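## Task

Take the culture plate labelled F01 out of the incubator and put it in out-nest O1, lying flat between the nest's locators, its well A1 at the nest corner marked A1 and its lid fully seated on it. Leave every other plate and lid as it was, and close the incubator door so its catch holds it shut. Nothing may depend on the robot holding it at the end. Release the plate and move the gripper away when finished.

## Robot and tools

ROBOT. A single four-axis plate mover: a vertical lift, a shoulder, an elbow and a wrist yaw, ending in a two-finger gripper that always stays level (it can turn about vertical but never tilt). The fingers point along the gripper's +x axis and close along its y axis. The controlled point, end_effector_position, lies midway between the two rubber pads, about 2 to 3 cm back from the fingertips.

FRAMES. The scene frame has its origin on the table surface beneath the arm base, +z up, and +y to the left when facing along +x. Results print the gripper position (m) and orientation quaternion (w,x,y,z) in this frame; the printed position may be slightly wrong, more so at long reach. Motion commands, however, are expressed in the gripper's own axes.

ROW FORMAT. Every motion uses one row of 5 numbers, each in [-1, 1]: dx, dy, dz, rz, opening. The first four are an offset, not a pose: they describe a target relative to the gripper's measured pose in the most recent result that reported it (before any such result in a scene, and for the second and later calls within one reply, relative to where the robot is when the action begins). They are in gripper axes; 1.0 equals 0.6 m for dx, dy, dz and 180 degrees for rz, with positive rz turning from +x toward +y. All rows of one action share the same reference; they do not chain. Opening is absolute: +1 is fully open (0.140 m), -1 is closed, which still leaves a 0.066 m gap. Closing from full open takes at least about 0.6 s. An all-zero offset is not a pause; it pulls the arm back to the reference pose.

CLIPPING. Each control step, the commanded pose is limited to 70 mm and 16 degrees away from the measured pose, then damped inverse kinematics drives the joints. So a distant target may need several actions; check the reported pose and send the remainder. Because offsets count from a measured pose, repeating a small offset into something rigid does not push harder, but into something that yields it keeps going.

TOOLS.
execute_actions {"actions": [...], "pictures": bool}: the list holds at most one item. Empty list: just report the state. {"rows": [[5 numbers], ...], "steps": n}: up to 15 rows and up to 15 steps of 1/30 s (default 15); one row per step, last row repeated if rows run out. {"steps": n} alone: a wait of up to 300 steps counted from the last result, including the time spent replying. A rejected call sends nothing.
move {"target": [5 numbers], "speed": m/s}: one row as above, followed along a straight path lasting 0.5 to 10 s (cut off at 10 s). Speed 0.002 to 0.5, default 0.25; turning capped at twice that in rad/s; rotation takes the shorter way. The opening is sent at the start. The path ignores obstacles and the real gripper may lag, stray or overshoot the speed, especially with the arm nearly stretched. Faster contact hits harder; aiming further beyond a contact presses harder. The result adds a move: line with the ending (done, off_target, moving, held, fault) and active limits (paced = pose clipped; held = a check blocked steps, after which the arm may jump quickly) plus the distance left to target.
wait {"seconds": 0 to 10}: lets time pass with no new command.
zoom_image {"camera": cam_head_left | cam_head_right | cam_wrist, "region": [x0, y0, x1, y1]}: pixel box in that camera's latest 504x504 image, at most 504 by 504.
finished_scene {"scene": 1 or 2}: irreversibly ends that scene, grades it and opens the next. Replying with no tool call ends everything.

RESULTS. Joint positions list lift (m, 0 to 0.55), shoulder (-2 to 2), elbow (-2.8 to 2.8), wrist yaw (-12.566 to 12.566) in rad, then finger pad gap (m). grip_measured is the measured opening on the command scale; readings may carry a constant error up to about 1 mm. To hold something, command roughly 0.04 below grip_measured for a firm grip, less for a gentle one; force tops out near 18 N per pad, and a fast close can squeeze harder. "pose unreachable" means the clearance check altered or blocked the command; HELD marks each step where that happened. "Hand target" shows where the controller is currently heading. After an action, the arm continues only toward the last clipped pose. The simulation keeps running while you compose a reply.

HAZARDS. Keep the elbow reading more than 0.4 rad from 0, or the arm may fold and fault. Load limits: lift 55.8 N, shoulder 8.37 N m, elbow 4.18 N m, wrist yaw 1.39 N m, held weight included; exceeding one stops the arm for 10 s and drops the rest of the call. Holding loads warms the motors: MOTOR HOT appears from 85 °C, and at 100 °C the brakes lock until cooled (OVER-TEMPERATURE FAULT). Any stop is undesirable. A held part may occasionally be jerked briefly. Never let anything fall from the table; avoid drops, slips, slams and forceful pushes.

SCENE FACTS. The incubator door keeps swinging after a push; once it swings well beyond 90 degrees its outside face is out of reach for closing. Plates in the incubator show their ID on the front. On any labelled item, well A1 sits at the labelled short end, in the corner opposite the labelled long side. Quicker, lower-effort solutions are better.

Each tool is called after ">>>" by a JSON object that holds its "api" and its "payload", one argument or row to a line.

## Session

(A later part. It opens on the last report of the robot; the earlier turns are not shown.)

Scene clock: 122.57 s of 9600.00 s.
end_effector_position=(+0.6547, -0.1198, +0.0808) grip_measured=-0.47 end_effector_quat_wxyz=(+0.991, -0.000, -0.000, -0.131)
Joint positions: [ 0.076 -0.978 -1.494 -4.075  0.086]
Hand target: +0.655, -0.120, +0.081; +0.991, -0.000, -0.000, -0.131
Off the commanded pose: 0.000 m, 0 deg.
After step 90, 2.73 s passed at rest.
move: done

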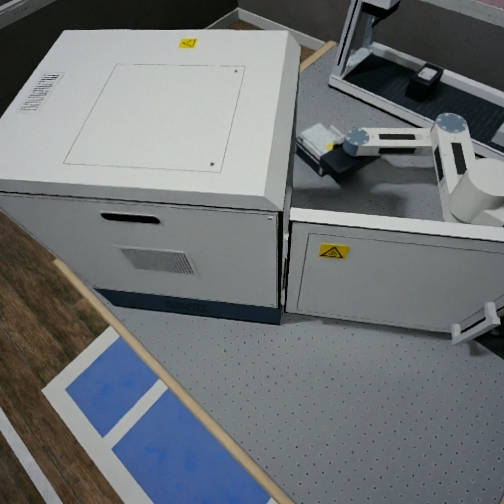

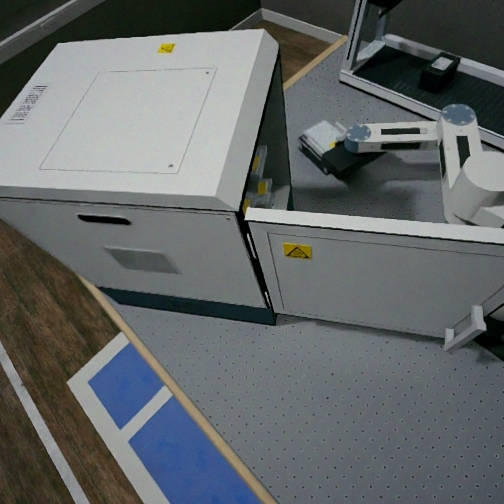

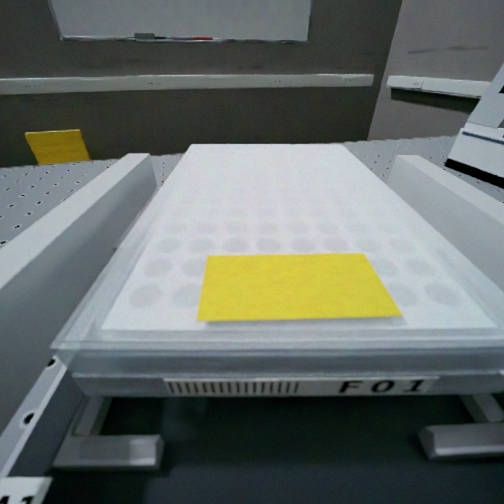

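>>> {"api": "move", "payload": {
  "target": [-0.002,0.002,-0.012,0.004,-0.52],
  "speed": 0.02
}}

>>> {"api": "zoom_image", "payload": {
  "camera": "cam_wrist",
  "region": [0,330,504,504]
}}

Scene clock: 127.33 s of 9600.00 s.
end_effector_position=(+0.6538, -0.1183, +0.0736) grip_measured=-0.47 end_effector_quat_wxyz=(+0.992, -0.000, -0.000, -0.125)
Joint positions: [ 0.069 -0.982 -1.487 -4.065  0.086]
Hand target: +0.654, -0.118, +0.074; +0.992, -0.000, -0.000, -0.125
Off the commanded pose: 0.000 m, 0 deg.
After step 90, 1.07 s passed at rest.
move: done

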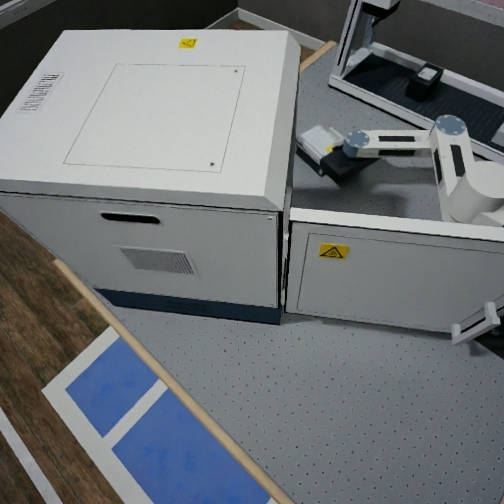

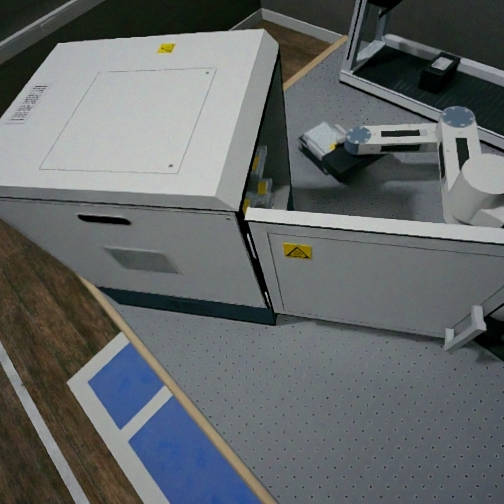

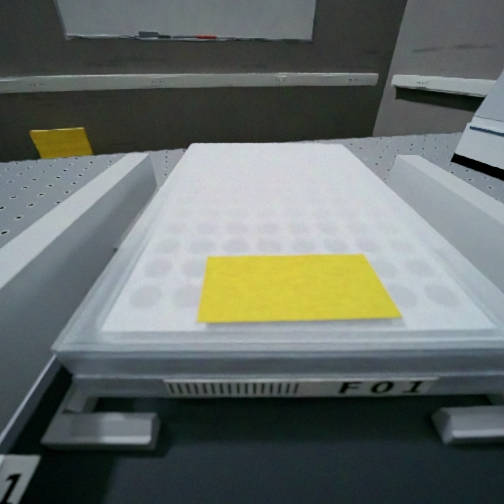

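Region (0, 330, 504, 504) of cam_wrist's 504x504 image, scaled by 1.000; it fills the top 174 rows of this view, and the rest is white.

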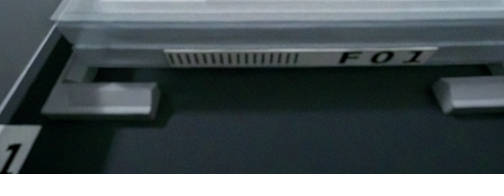

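>>> {"api": "move", "payload": {
  "target": [-0.002,0,-0.002,0,-0.52],
  "speed": 0.01
}}

>>> {"api": "move", "payload": {
  "target": [0,0,-0.010,0,-0.52],
  "speed": 0.01
}}

Scene clock: 133.30 s of 9600.00 s.
end_effector_position=(+0.6527, -0.1177, +0.0724) grip_measured=-0.47 end_effector_quat_wxyz=(+0.992, -0.000, -0.000, -0.125)
Joint positions: [ 0.067 -0.985 -1.48  -4.068  0.086]
Hand target: +0.653, -0.118, +0.072; +0.992, -0.000, -0.000, -0.125
Off the commanded pose: 0.000 m, 0 deg.
After step 90, 2.27 s passed at rest.
move: done

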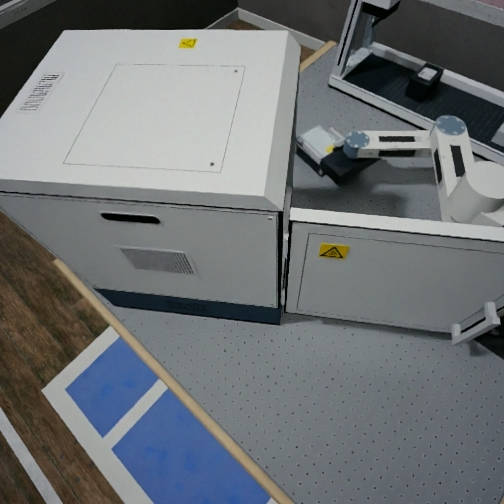

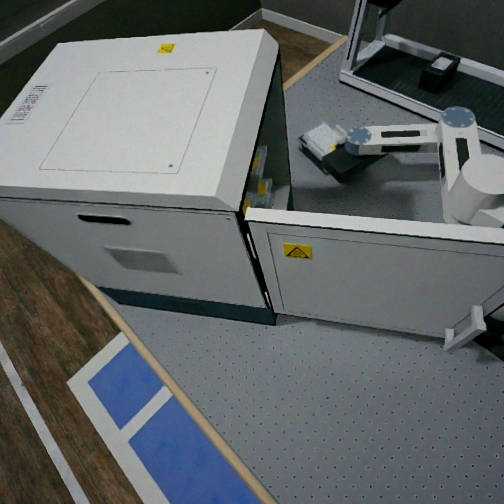

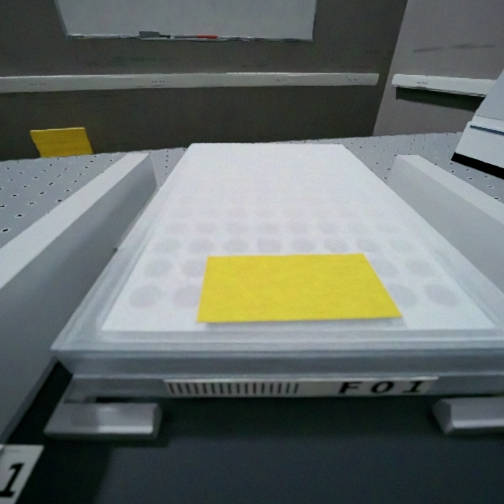

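Scene clock: 134.13 s of 9600.00 s.
end_effector_position=(+0.6524, -0.1175, +0.0675) grip_measured=-0.47 end_effector_quat_wxyz=(+0.992, -0.000, -0.000, -0.124)
Joint positions: [ 0.063 -0.985 -1.479 -4.068  0.086]
Hand target: +0.653, -0.118, +0.066; +0.992, -0.000, -0.000, -0.125
Off the commanded pose: 0.001 m, 0 deg.
move: done

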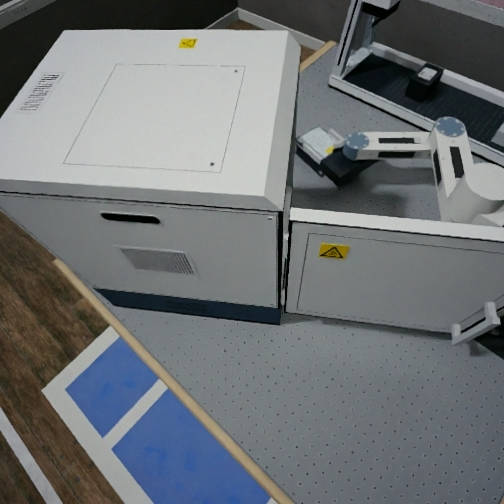

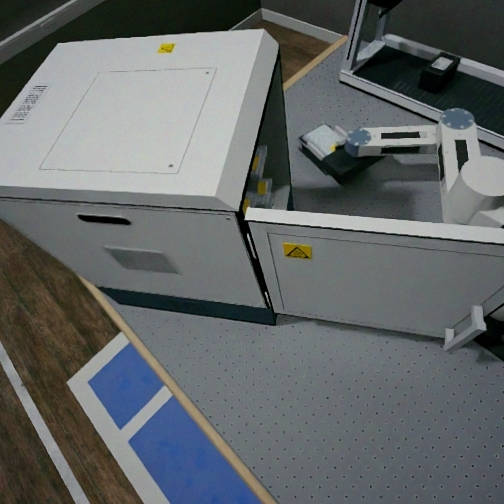

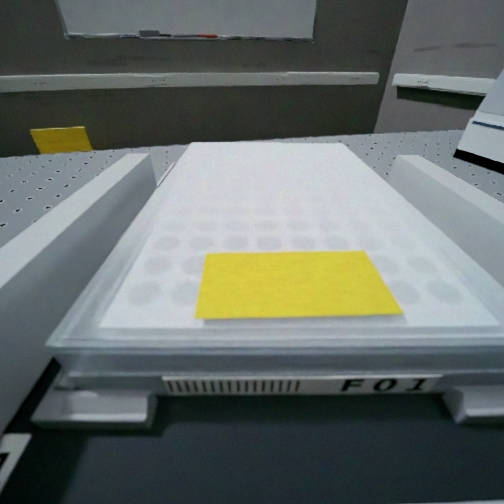

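>>> {"api": "move", "payload": {
  "target": [0,0,0.001,0,0.2]
}}

>>> {"api": "move", "payload": {
  "target": [0,0,0.06,0,0.2],
  "speed": 0.08
}}

>>> {"api": "move", "payload": {
  "target": [-0.15,0,0.1,0,0.2]
}}

>>> {"api": "move", "payload": {
  "target": [-0.4,0.25,0.64,0.76,-1]
}}

Scene clock: 141.53 s of 9600.00 s.
end_effector_position=(+0.6524, -0.1176, +0.0681) grip_measured=+0.20 end_effector_quat_wxyz=(+0.992, -0.000, -0.000, -0.124)
Joint positions: [ 0.063 -0.986 -1.479 -4.068  0.11 ]
Hand target: +0.652, -0.118, +0.068; +0.992, -0.000, -0.000, -0.124
Off the commanded pose: 0.000 m, 0 deg.
After step 90, 3.70 s passed at rest.
move: done

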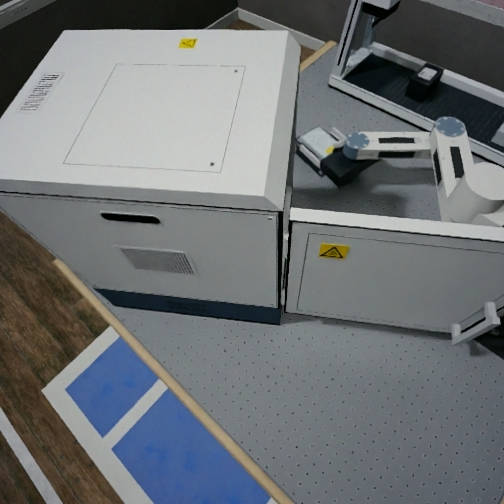

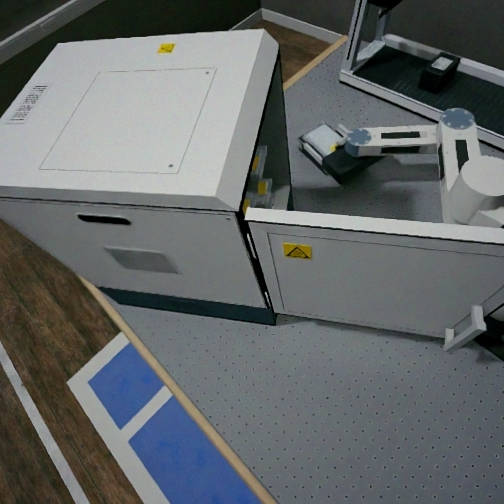

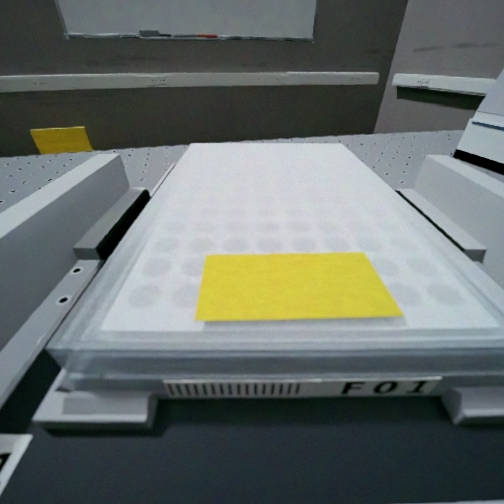

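Scene clock: 142.27 s of 9600.00 s.
end_effector_position=(+0.6524, -0.1176, +0.1041) grip_measured=+0.20 end_effector_quat_wxyz=(+0.992, -0.000, -0.000, -0.124)
Joint positions: [ 0.099 -0.986 -1.479 -4.068  0.11 ]
Hand target: +0.652, -0.118, +0.104; +0.992, -0.000, -0.000, -0.124
Off the commanded pose: 0.000 m, 0 deg.
move: done

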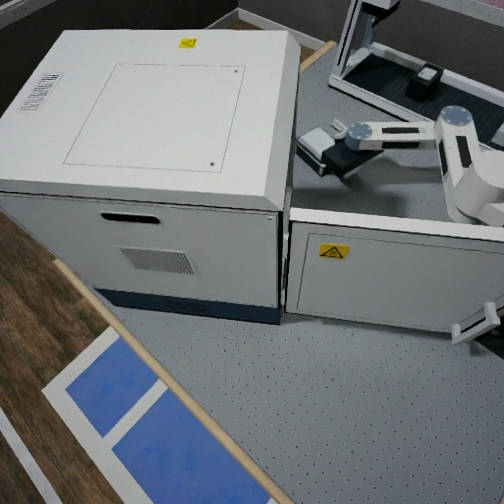

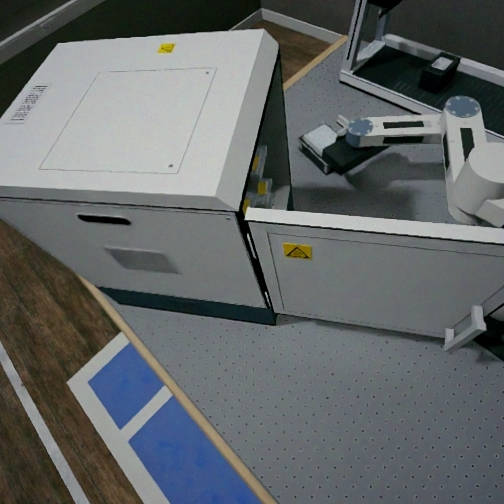

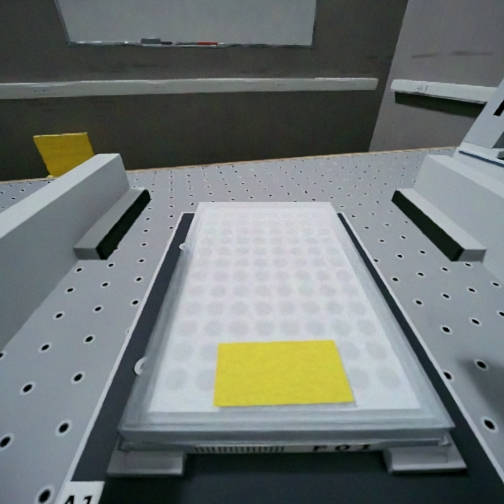

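Scene clock: 143.07 s of 9600.00 s.
end_effector_position=(+0.5651, -0.0953, +0.1642) grip_measured=+0.20 end_effector_quat_wxyz=(+0.992, -0.000, -0.000, -0.124)
Joint positions: [ 0.159 -1.15  -1.044 -4.338  0.11 ]
Hand target: +0.565, -0.095, +0.164; +0.992, -0.000, -0.000, -0.124
Off the commanded pose: 0.000 m, 0 deg.
move: done

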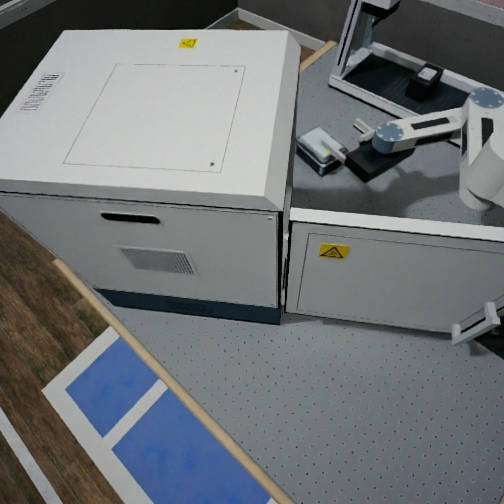

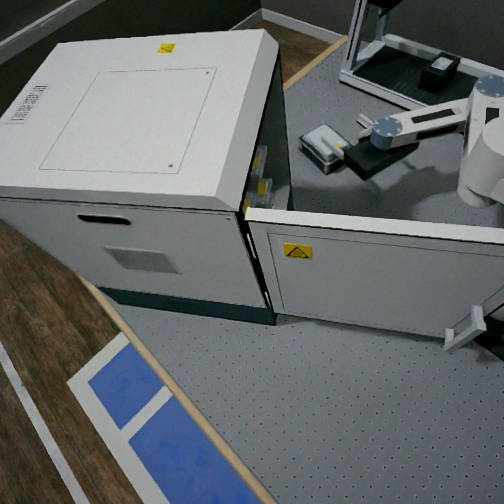

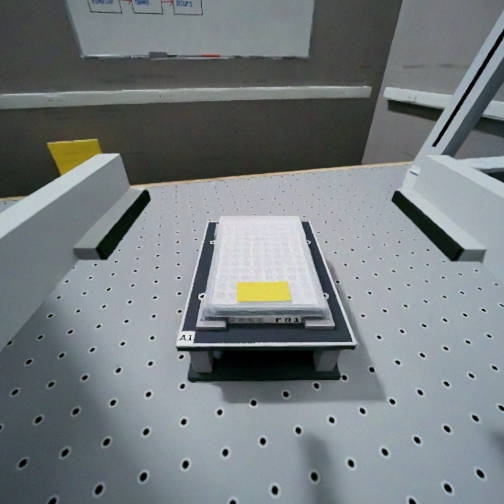

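Scene clock: 148.17 s of 9600.00 s.
end_effector_position=(+0.3694, +0.1092, +0.5482) grip_measured=-0.99 end_effector_quat_wxyz=(+0.480, -0.000, -0.000, +0.877)
Joint positions: [ 0.543 -0.935 -1.082 -2.127  0.066]
Hand target: +0.369, +0.109, +0.548; +0.481, -0.000, -0.000, +0.877
Off the commanded pose: 0.000 m, 0 deg.
move: done

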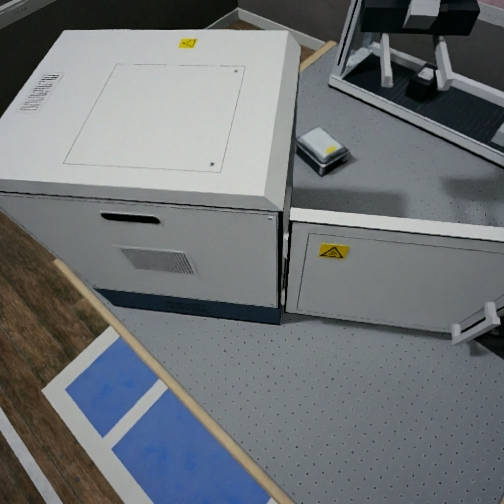

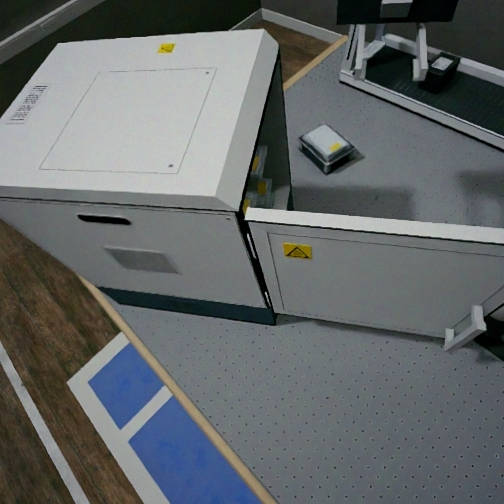

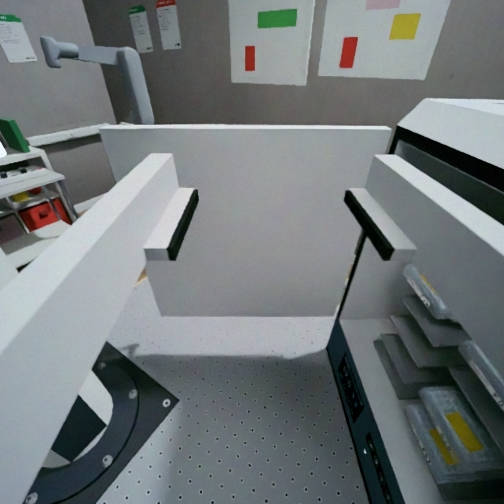

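>>> {"api": "move", "payload": {
  "target": [0.42,0,0.01,0,-1]
}}

Scene clock: 163.37 s of 9600.00 s.
end_effector_position=(+0.2338, +0.3216, +0.5542) grip_measured=-0.99 end_effector_quat_wxyz=(+0.480, -0.000, -0.000, +0.877)
Joint positions: [ 0.549  0.046 -0.965 -3.224  0.066]
Hand target: +0.234, +0.322, +0.554; +0.480, -0.000, -0.000, +0.877
Off the commanded pose: 0.000 m, 0 deg.
After step 90, 10.70 s passed at rest.
move: done

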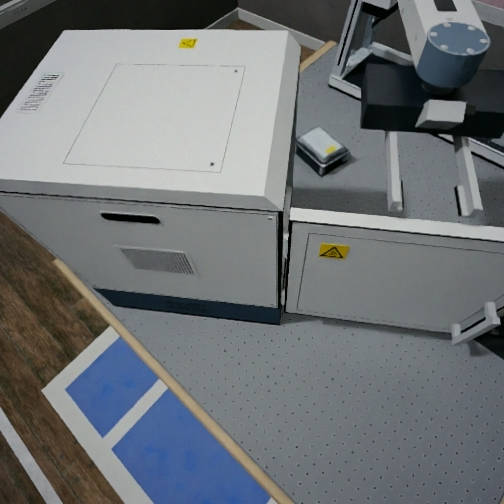

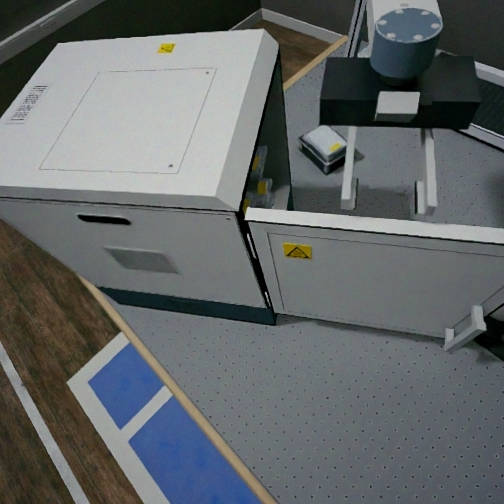

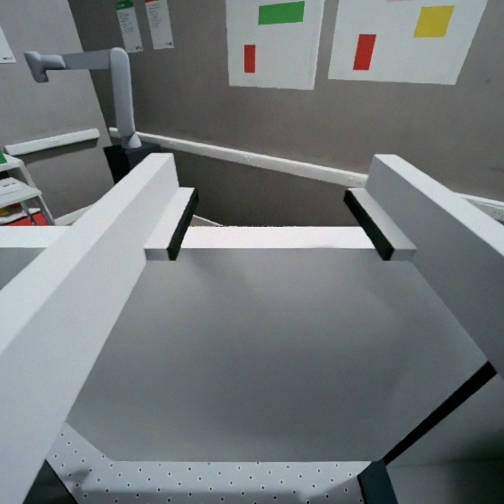

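>>> {"api": "move", "payload": {
  "target": [0.21,0.167,0,-0.64,-1],
  "speed": 0.35
}}

>>> {"api": "move", "payload": {
  "target": [0,0,-0.07,0,-1],
  "speed": 0.04
}}

Scene clock: 171.63 s of 9600.00 s.
end_effector_position=(+0.0817, +0.3741, +0.5542) grip_measured=-0.99 end_effector_quat_wxyz=(+0.998, -0.000, -0.000, +0.064)
Joint positions: [ 0.549  1.587 -1.91  -5.831  0.066]
Hand target: +0.082, +0.374, +0.554; +0.998, -0.000, -0.000, +0.064
Off the commanded pose: 0.000 m, 0 deg.
After step 90, 2.00 s passed at rest.
move: done

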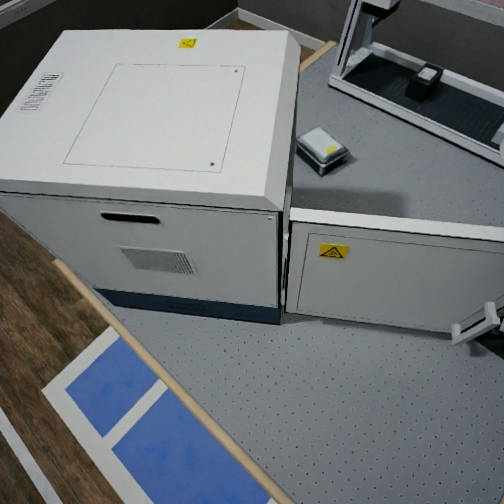

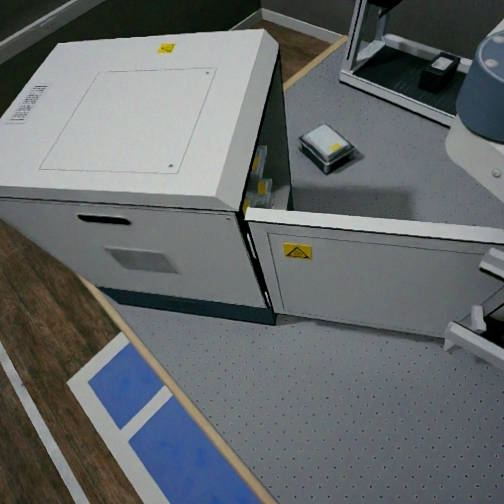

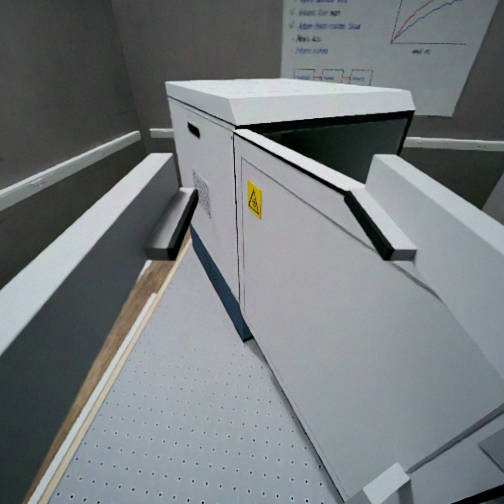

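Scene clock: 172.90 s of 9600.00 s.
end_effector_position=(+0.0817, +0.3741, +0.5121) grip_measured=-0.99 end_effector_quat_wxyz=(+0.998, -0.000, -0.000, +0.064)
Joint positions: [ 0.507  1.587 -1.91  -5.831  0.066]
Hand target: +0.082, +0.374, +0.512; +0.998, -0.000, -0.000, +0.064
Off the commanded pose: 0.000 m, 0 deg.
move: done

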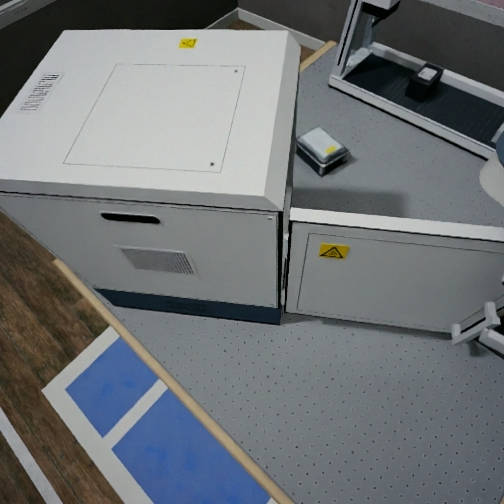

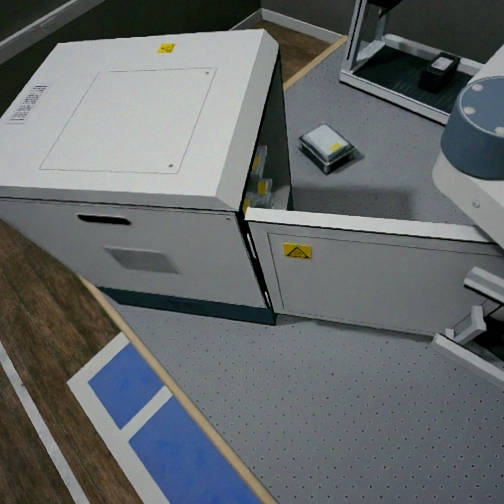

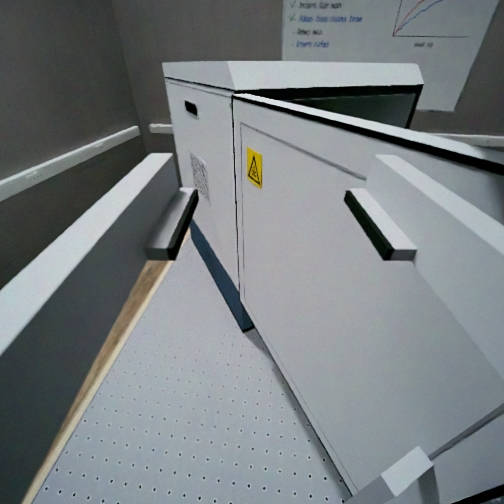

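>>> {"api": "move", "payload": {
  "target": [0.254,-0.268,0,0,-1],
  "speed": 0.05
}}

>>> {"api": "move", "payload": {
  "target": [0.28,-0.09,0,0.143,-1],
  "speed": 0.05
}}

Scene clock: 183.63 s of 9600.00 s.
end_effector_position=(+0.2535, +0.2341, +0.5121) grip_measured=-0.99 end_effector_quat_wxyz=(+0.998, -0.000, -0.000, +0.064)
Joint positions: [ 0.507  0.874 -0.88  -6.149  0.066]
Hand target: +0.253, +0.234, +0.512; +0.998, -0.000, -0.000, +0.064
Off the commanded pose: 0.000 m, 0 deg.
After step 90, 3.03 s passed at rest.
move: done

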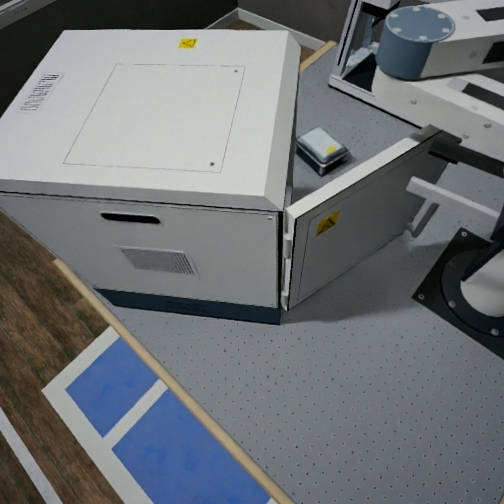

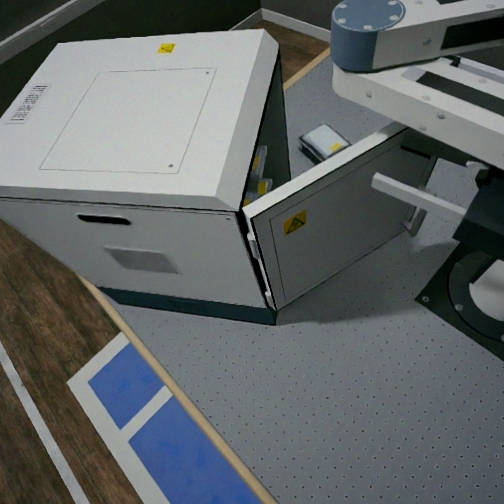

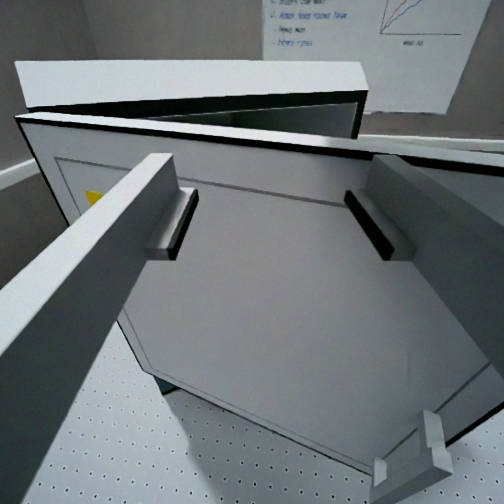

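Scene clock: 188.40 s of 9600.00 s.
end_effector_position=(+0.4269, +0.2020, +0.5121) grip_measured=-0.99 end_effector_quat_wxyz=(+0.959, -0.000, -0.000, +0.285)
Joint positions: [ 0.507 -0.261 -0.708 -4.736  0.066]
Hand target: +0.427, +0.202, +0.512; +0.958, -0.000, -0.000, +0.285
Off the commanded pose: 0.000 m, 0 deg.
move: done

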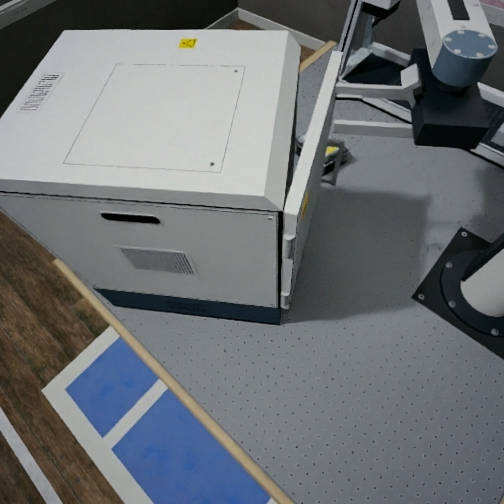

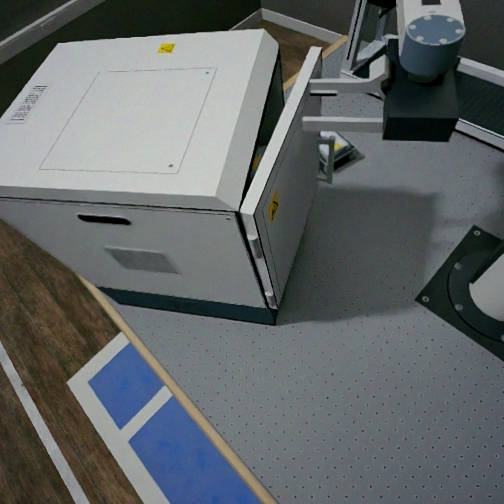

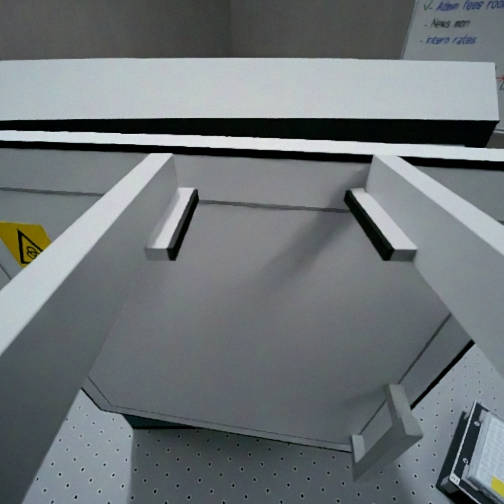

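>>> {"api": "move", "payload": {
  "target": [0.07,-0.05,0,0,-1],
  "speed": 0.025
}}

Scene clock: 193.67 s of 9600.00 s.
end_effector_position=(+0.4782, +0.1998, +0.5121) grip_measured=-0.99 end_effector_quat_wxyz=(+0.958, -0.000, -0.000, +0.285)
Joint positions: [ 0.507 -0.385 -0.874 -4.445  0.066]
Hand target: +0.478, +0.200, +0.512; +0.959, -0.000, -0.000, +0.285
Off the commanded pose: 0.000 m, 0 deg.
move: done

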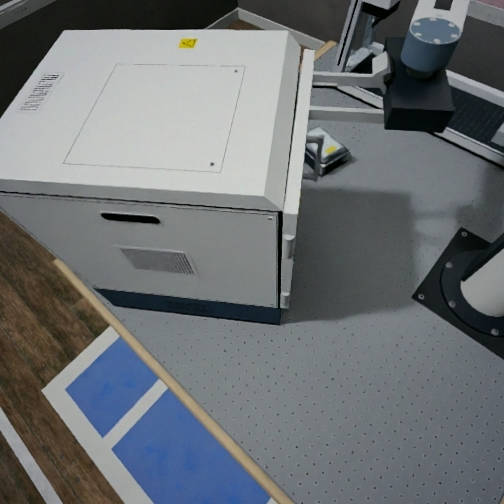

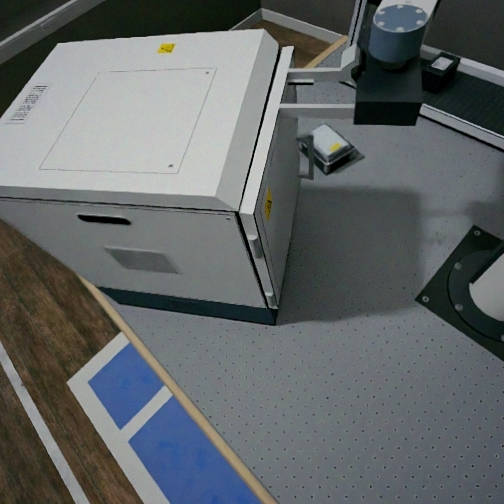

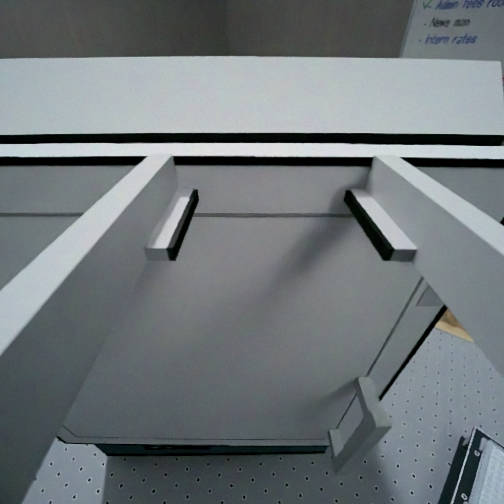

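>>> {"api": "move", "payload": {
  "target": [0.01,0,0,0,-1],
  "speed": 0.01
}}

>>> {"api": "move", "payload": {
  "target": [-0.1,0,0,0,-1]
}}

Scene clock: 199.73 s of 9600.00 s.
end_effector_position=(+0.4811, +0.2033, +0.5121) grip_measured=-0.99 end_effector_quat_wxyz=(+0.957, -0.000, -0.000, +0.289)
Joint positions: [ 0.507 -0.378 -0.893 -4.425  0.066]
Hand target: +0.483, +0.203, +0.512; +0.958, -0.000, -0.000, +0.285
Off the commanded pose: 0.002 m, 0 deg.
After step 90, 2.23 s passed at rest.
move: done

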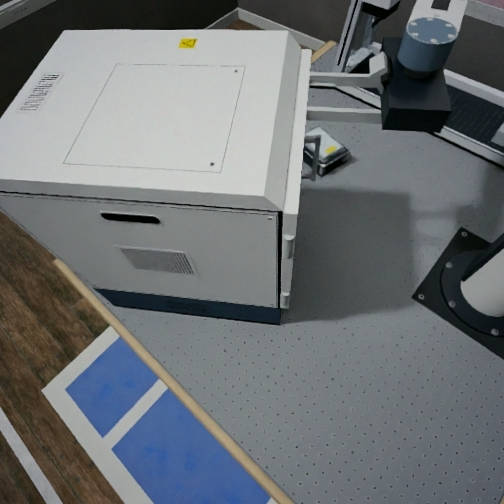

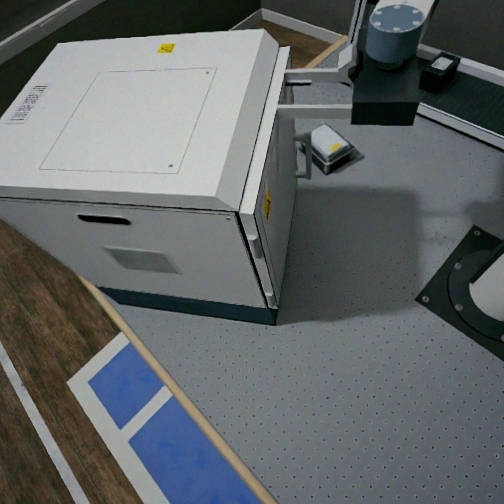

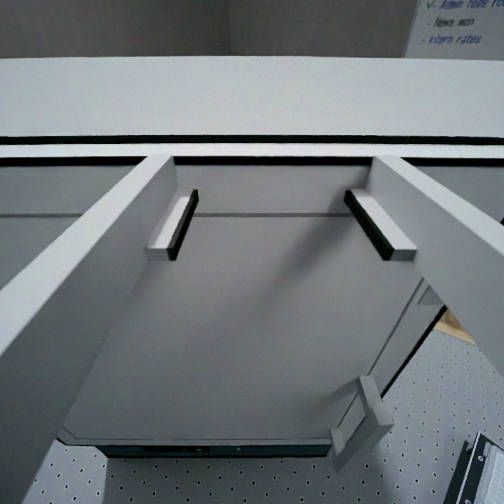

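Scene clock: 200.47 s of 9600.00 s.
end_effector_position=(+0.4310, +0.1702, +0.5121) grip_measured=-0.99 end_effector_quat_wxyz=(+0.957, -0.000, -0.000, +0.289)
Joint positions: [ 0.507 -0.436 -0.638 -4.622  0.066]
Hand target: +0.431, +0.170, +0.512; +0.957, -0.000, -0.000, +0.289
Off the commanded pose: 0.000 m, 0 deg.
move: done

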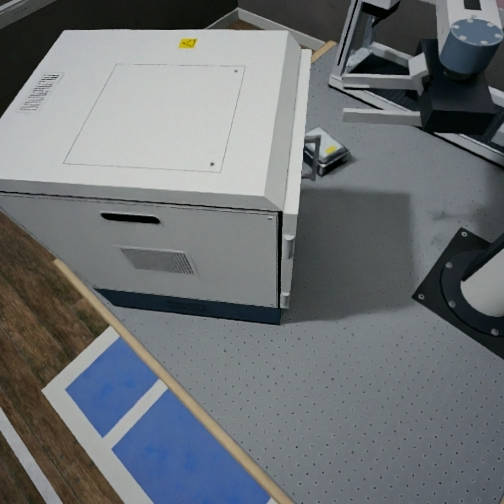

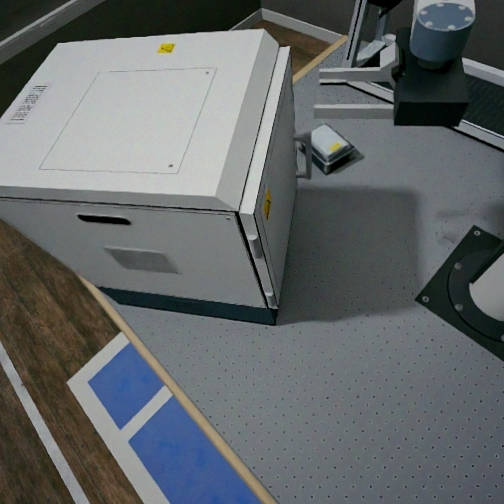

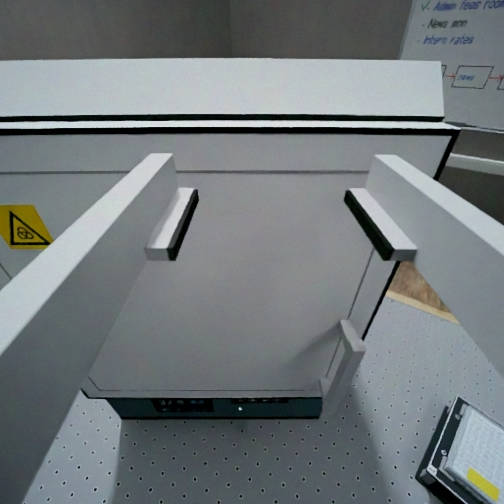

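>>> {"api": "move", "payload": {
  "target": [0.09,-0.08,0,0,-1],
  "speed": 0.1
}}

>>> {"api": "move", "payload": {
  "target": [0.02,0,0,0,-1],
  "speed": 0.01
}}

>>> {"api": "move", "payload": {
  "target": [-0.1,0,0,0,-1]
}}

>>> {"api": "zoom_image", "payload": {
  "camera": "cam_head_right",
  "region": [230,20,330,120]
}}

Scene clock: 208.27 s of 9600.00 s.
end_effector_position=(+0.5027, +0.1600, +0.5121) grip_measured=-0.99 end_effector_quat_wxyz=(+0.957, -0.000, -0.000, +0.289)
Joint positions: [ 0.507 -0.593 -0.889 -4.215  0.066]
Hand target: +0.503, +0.160, +0.512; +0.957, -0.000, -0.000, +0.289
Off the commanded pose: 0.000 m, 0 deg.
After step 90, 3.80 s passed at rest.
move: done

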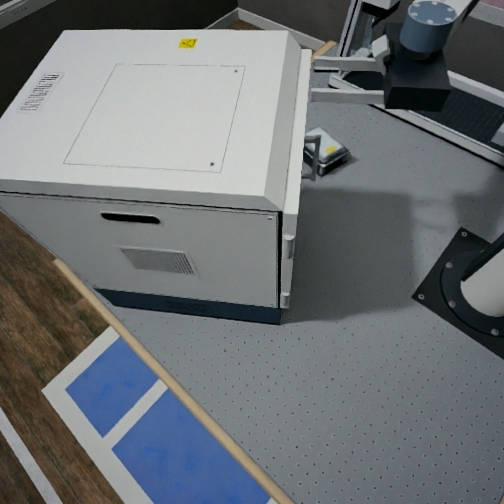

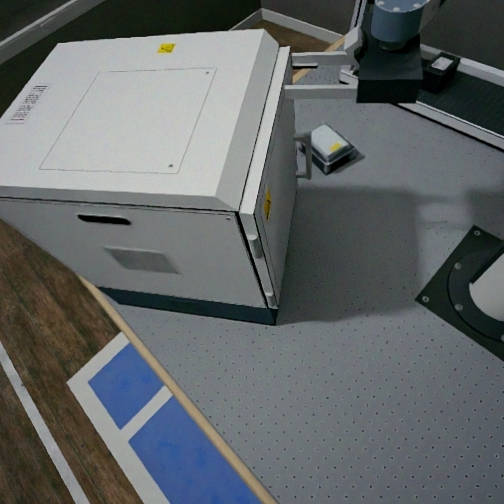

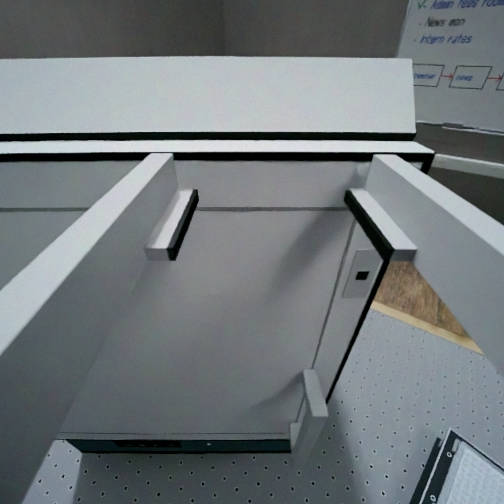

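Scene clock: 219.23 s of 9600.00 s.
end_effector_position=(+0.5073, +0.1650, +0.5121) grip_measured=-0.99 end_effector_quat_wxyz=(+0.956, -0.000, -0.000, +0.293)
Joint positions: [ 0.507 -0.576 -0.917 -4.196  0.066]
Hand target: +0.507, +0.165, +0.512; +0.956, -0.000, -0.000, +0.292
Off the commanded pose: 0.006 m, 0 deg.
TORQUE FAULT: the external load on joint 3 (elbow) reached its load limit, and the arm stopped for 10 seconds. The arm's remaining commands of this call were not run. The arm holds where it stopped, with its grip as last carried out, and accepts commands again: back off and push less far. The arm stops again, at the same cost, whenever a joint's load reaches its limit.
move: fault

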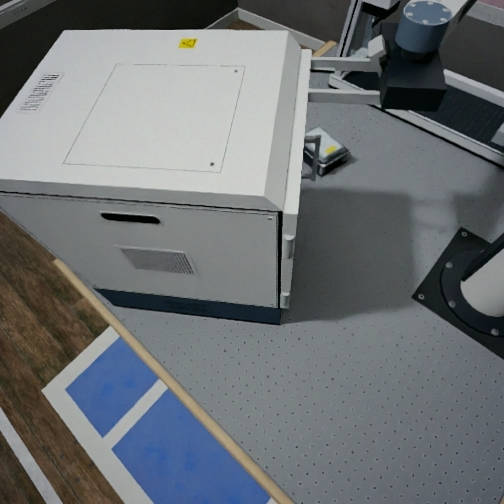

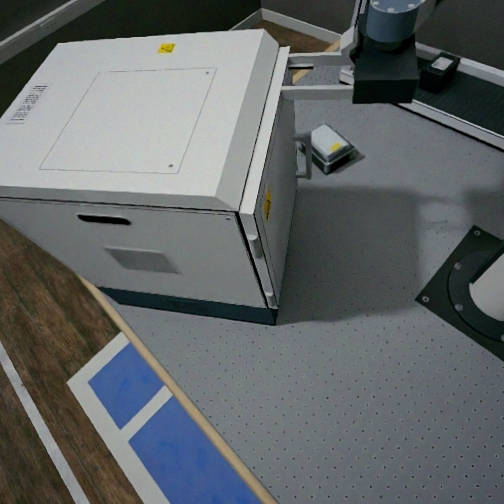

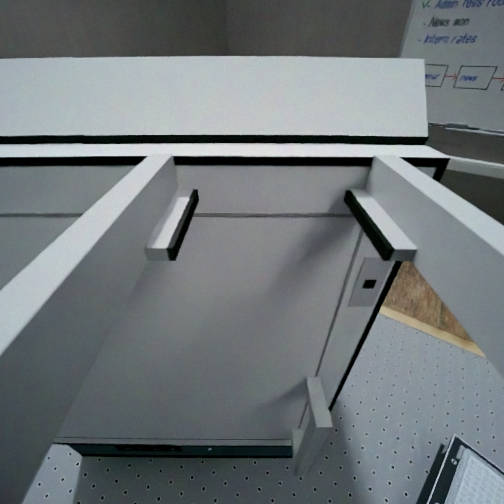

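not run: a fault stop came before this call.

Region (230, 20, 330, 120) of cam_head_right's 504x504 image, scaled by 5.040, with more detail than that image has.

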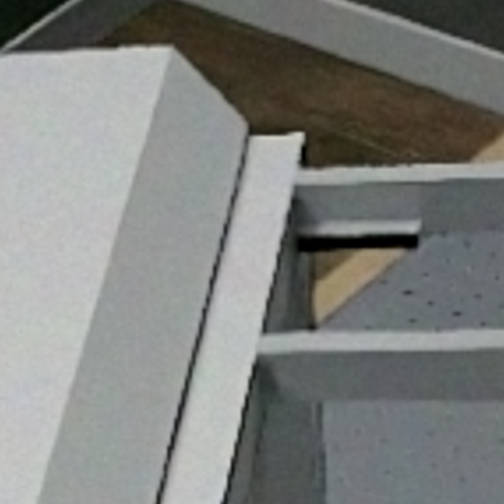

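>>> {"api": "move", "payload": {
  "target": [-0.1,0,0,0,-1]
}}

>>> {"api": "finished_scene", "payload": {
  "scene": 1
}}

Scene clock: 223.70 s of 9600.00 s.
end_effector_position=(+0.4575, +0.1315, +0.5121) grip_measured=-0.99 end_effector_quat_wxyz=(+0.956, -0.000, -0.000, +0.293)
Joint positions: [ 0.507 -0.71  -0.669 -4.311  0.066]
Hand target: +0.458, +0.131, +0.512; +0.956, -0.000, -0.000, +0.293
Off the commanded pose: 0.000 m, 0 deg.
After step 90, 0.73 s passed at rest.
move: done

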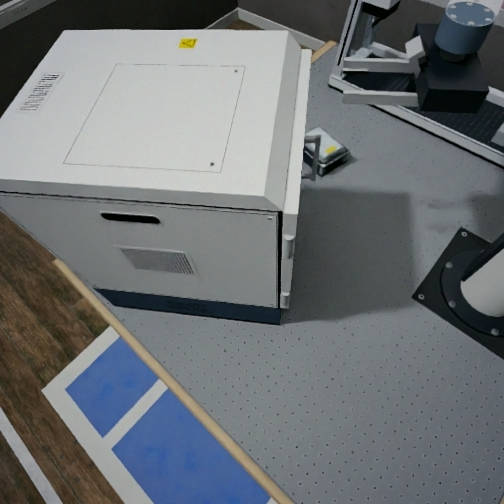

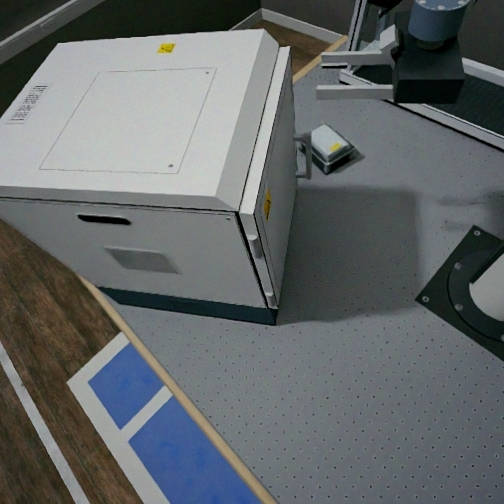

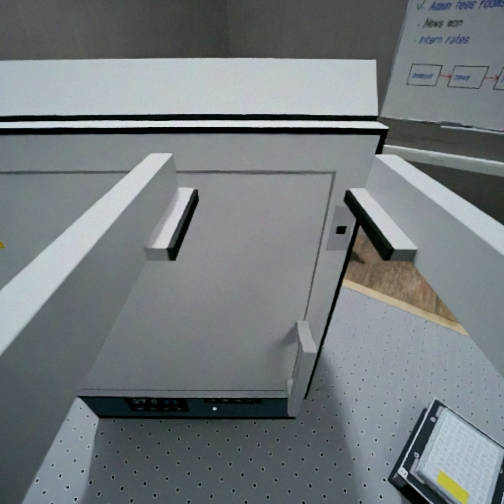

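The scene is finished: the task was done.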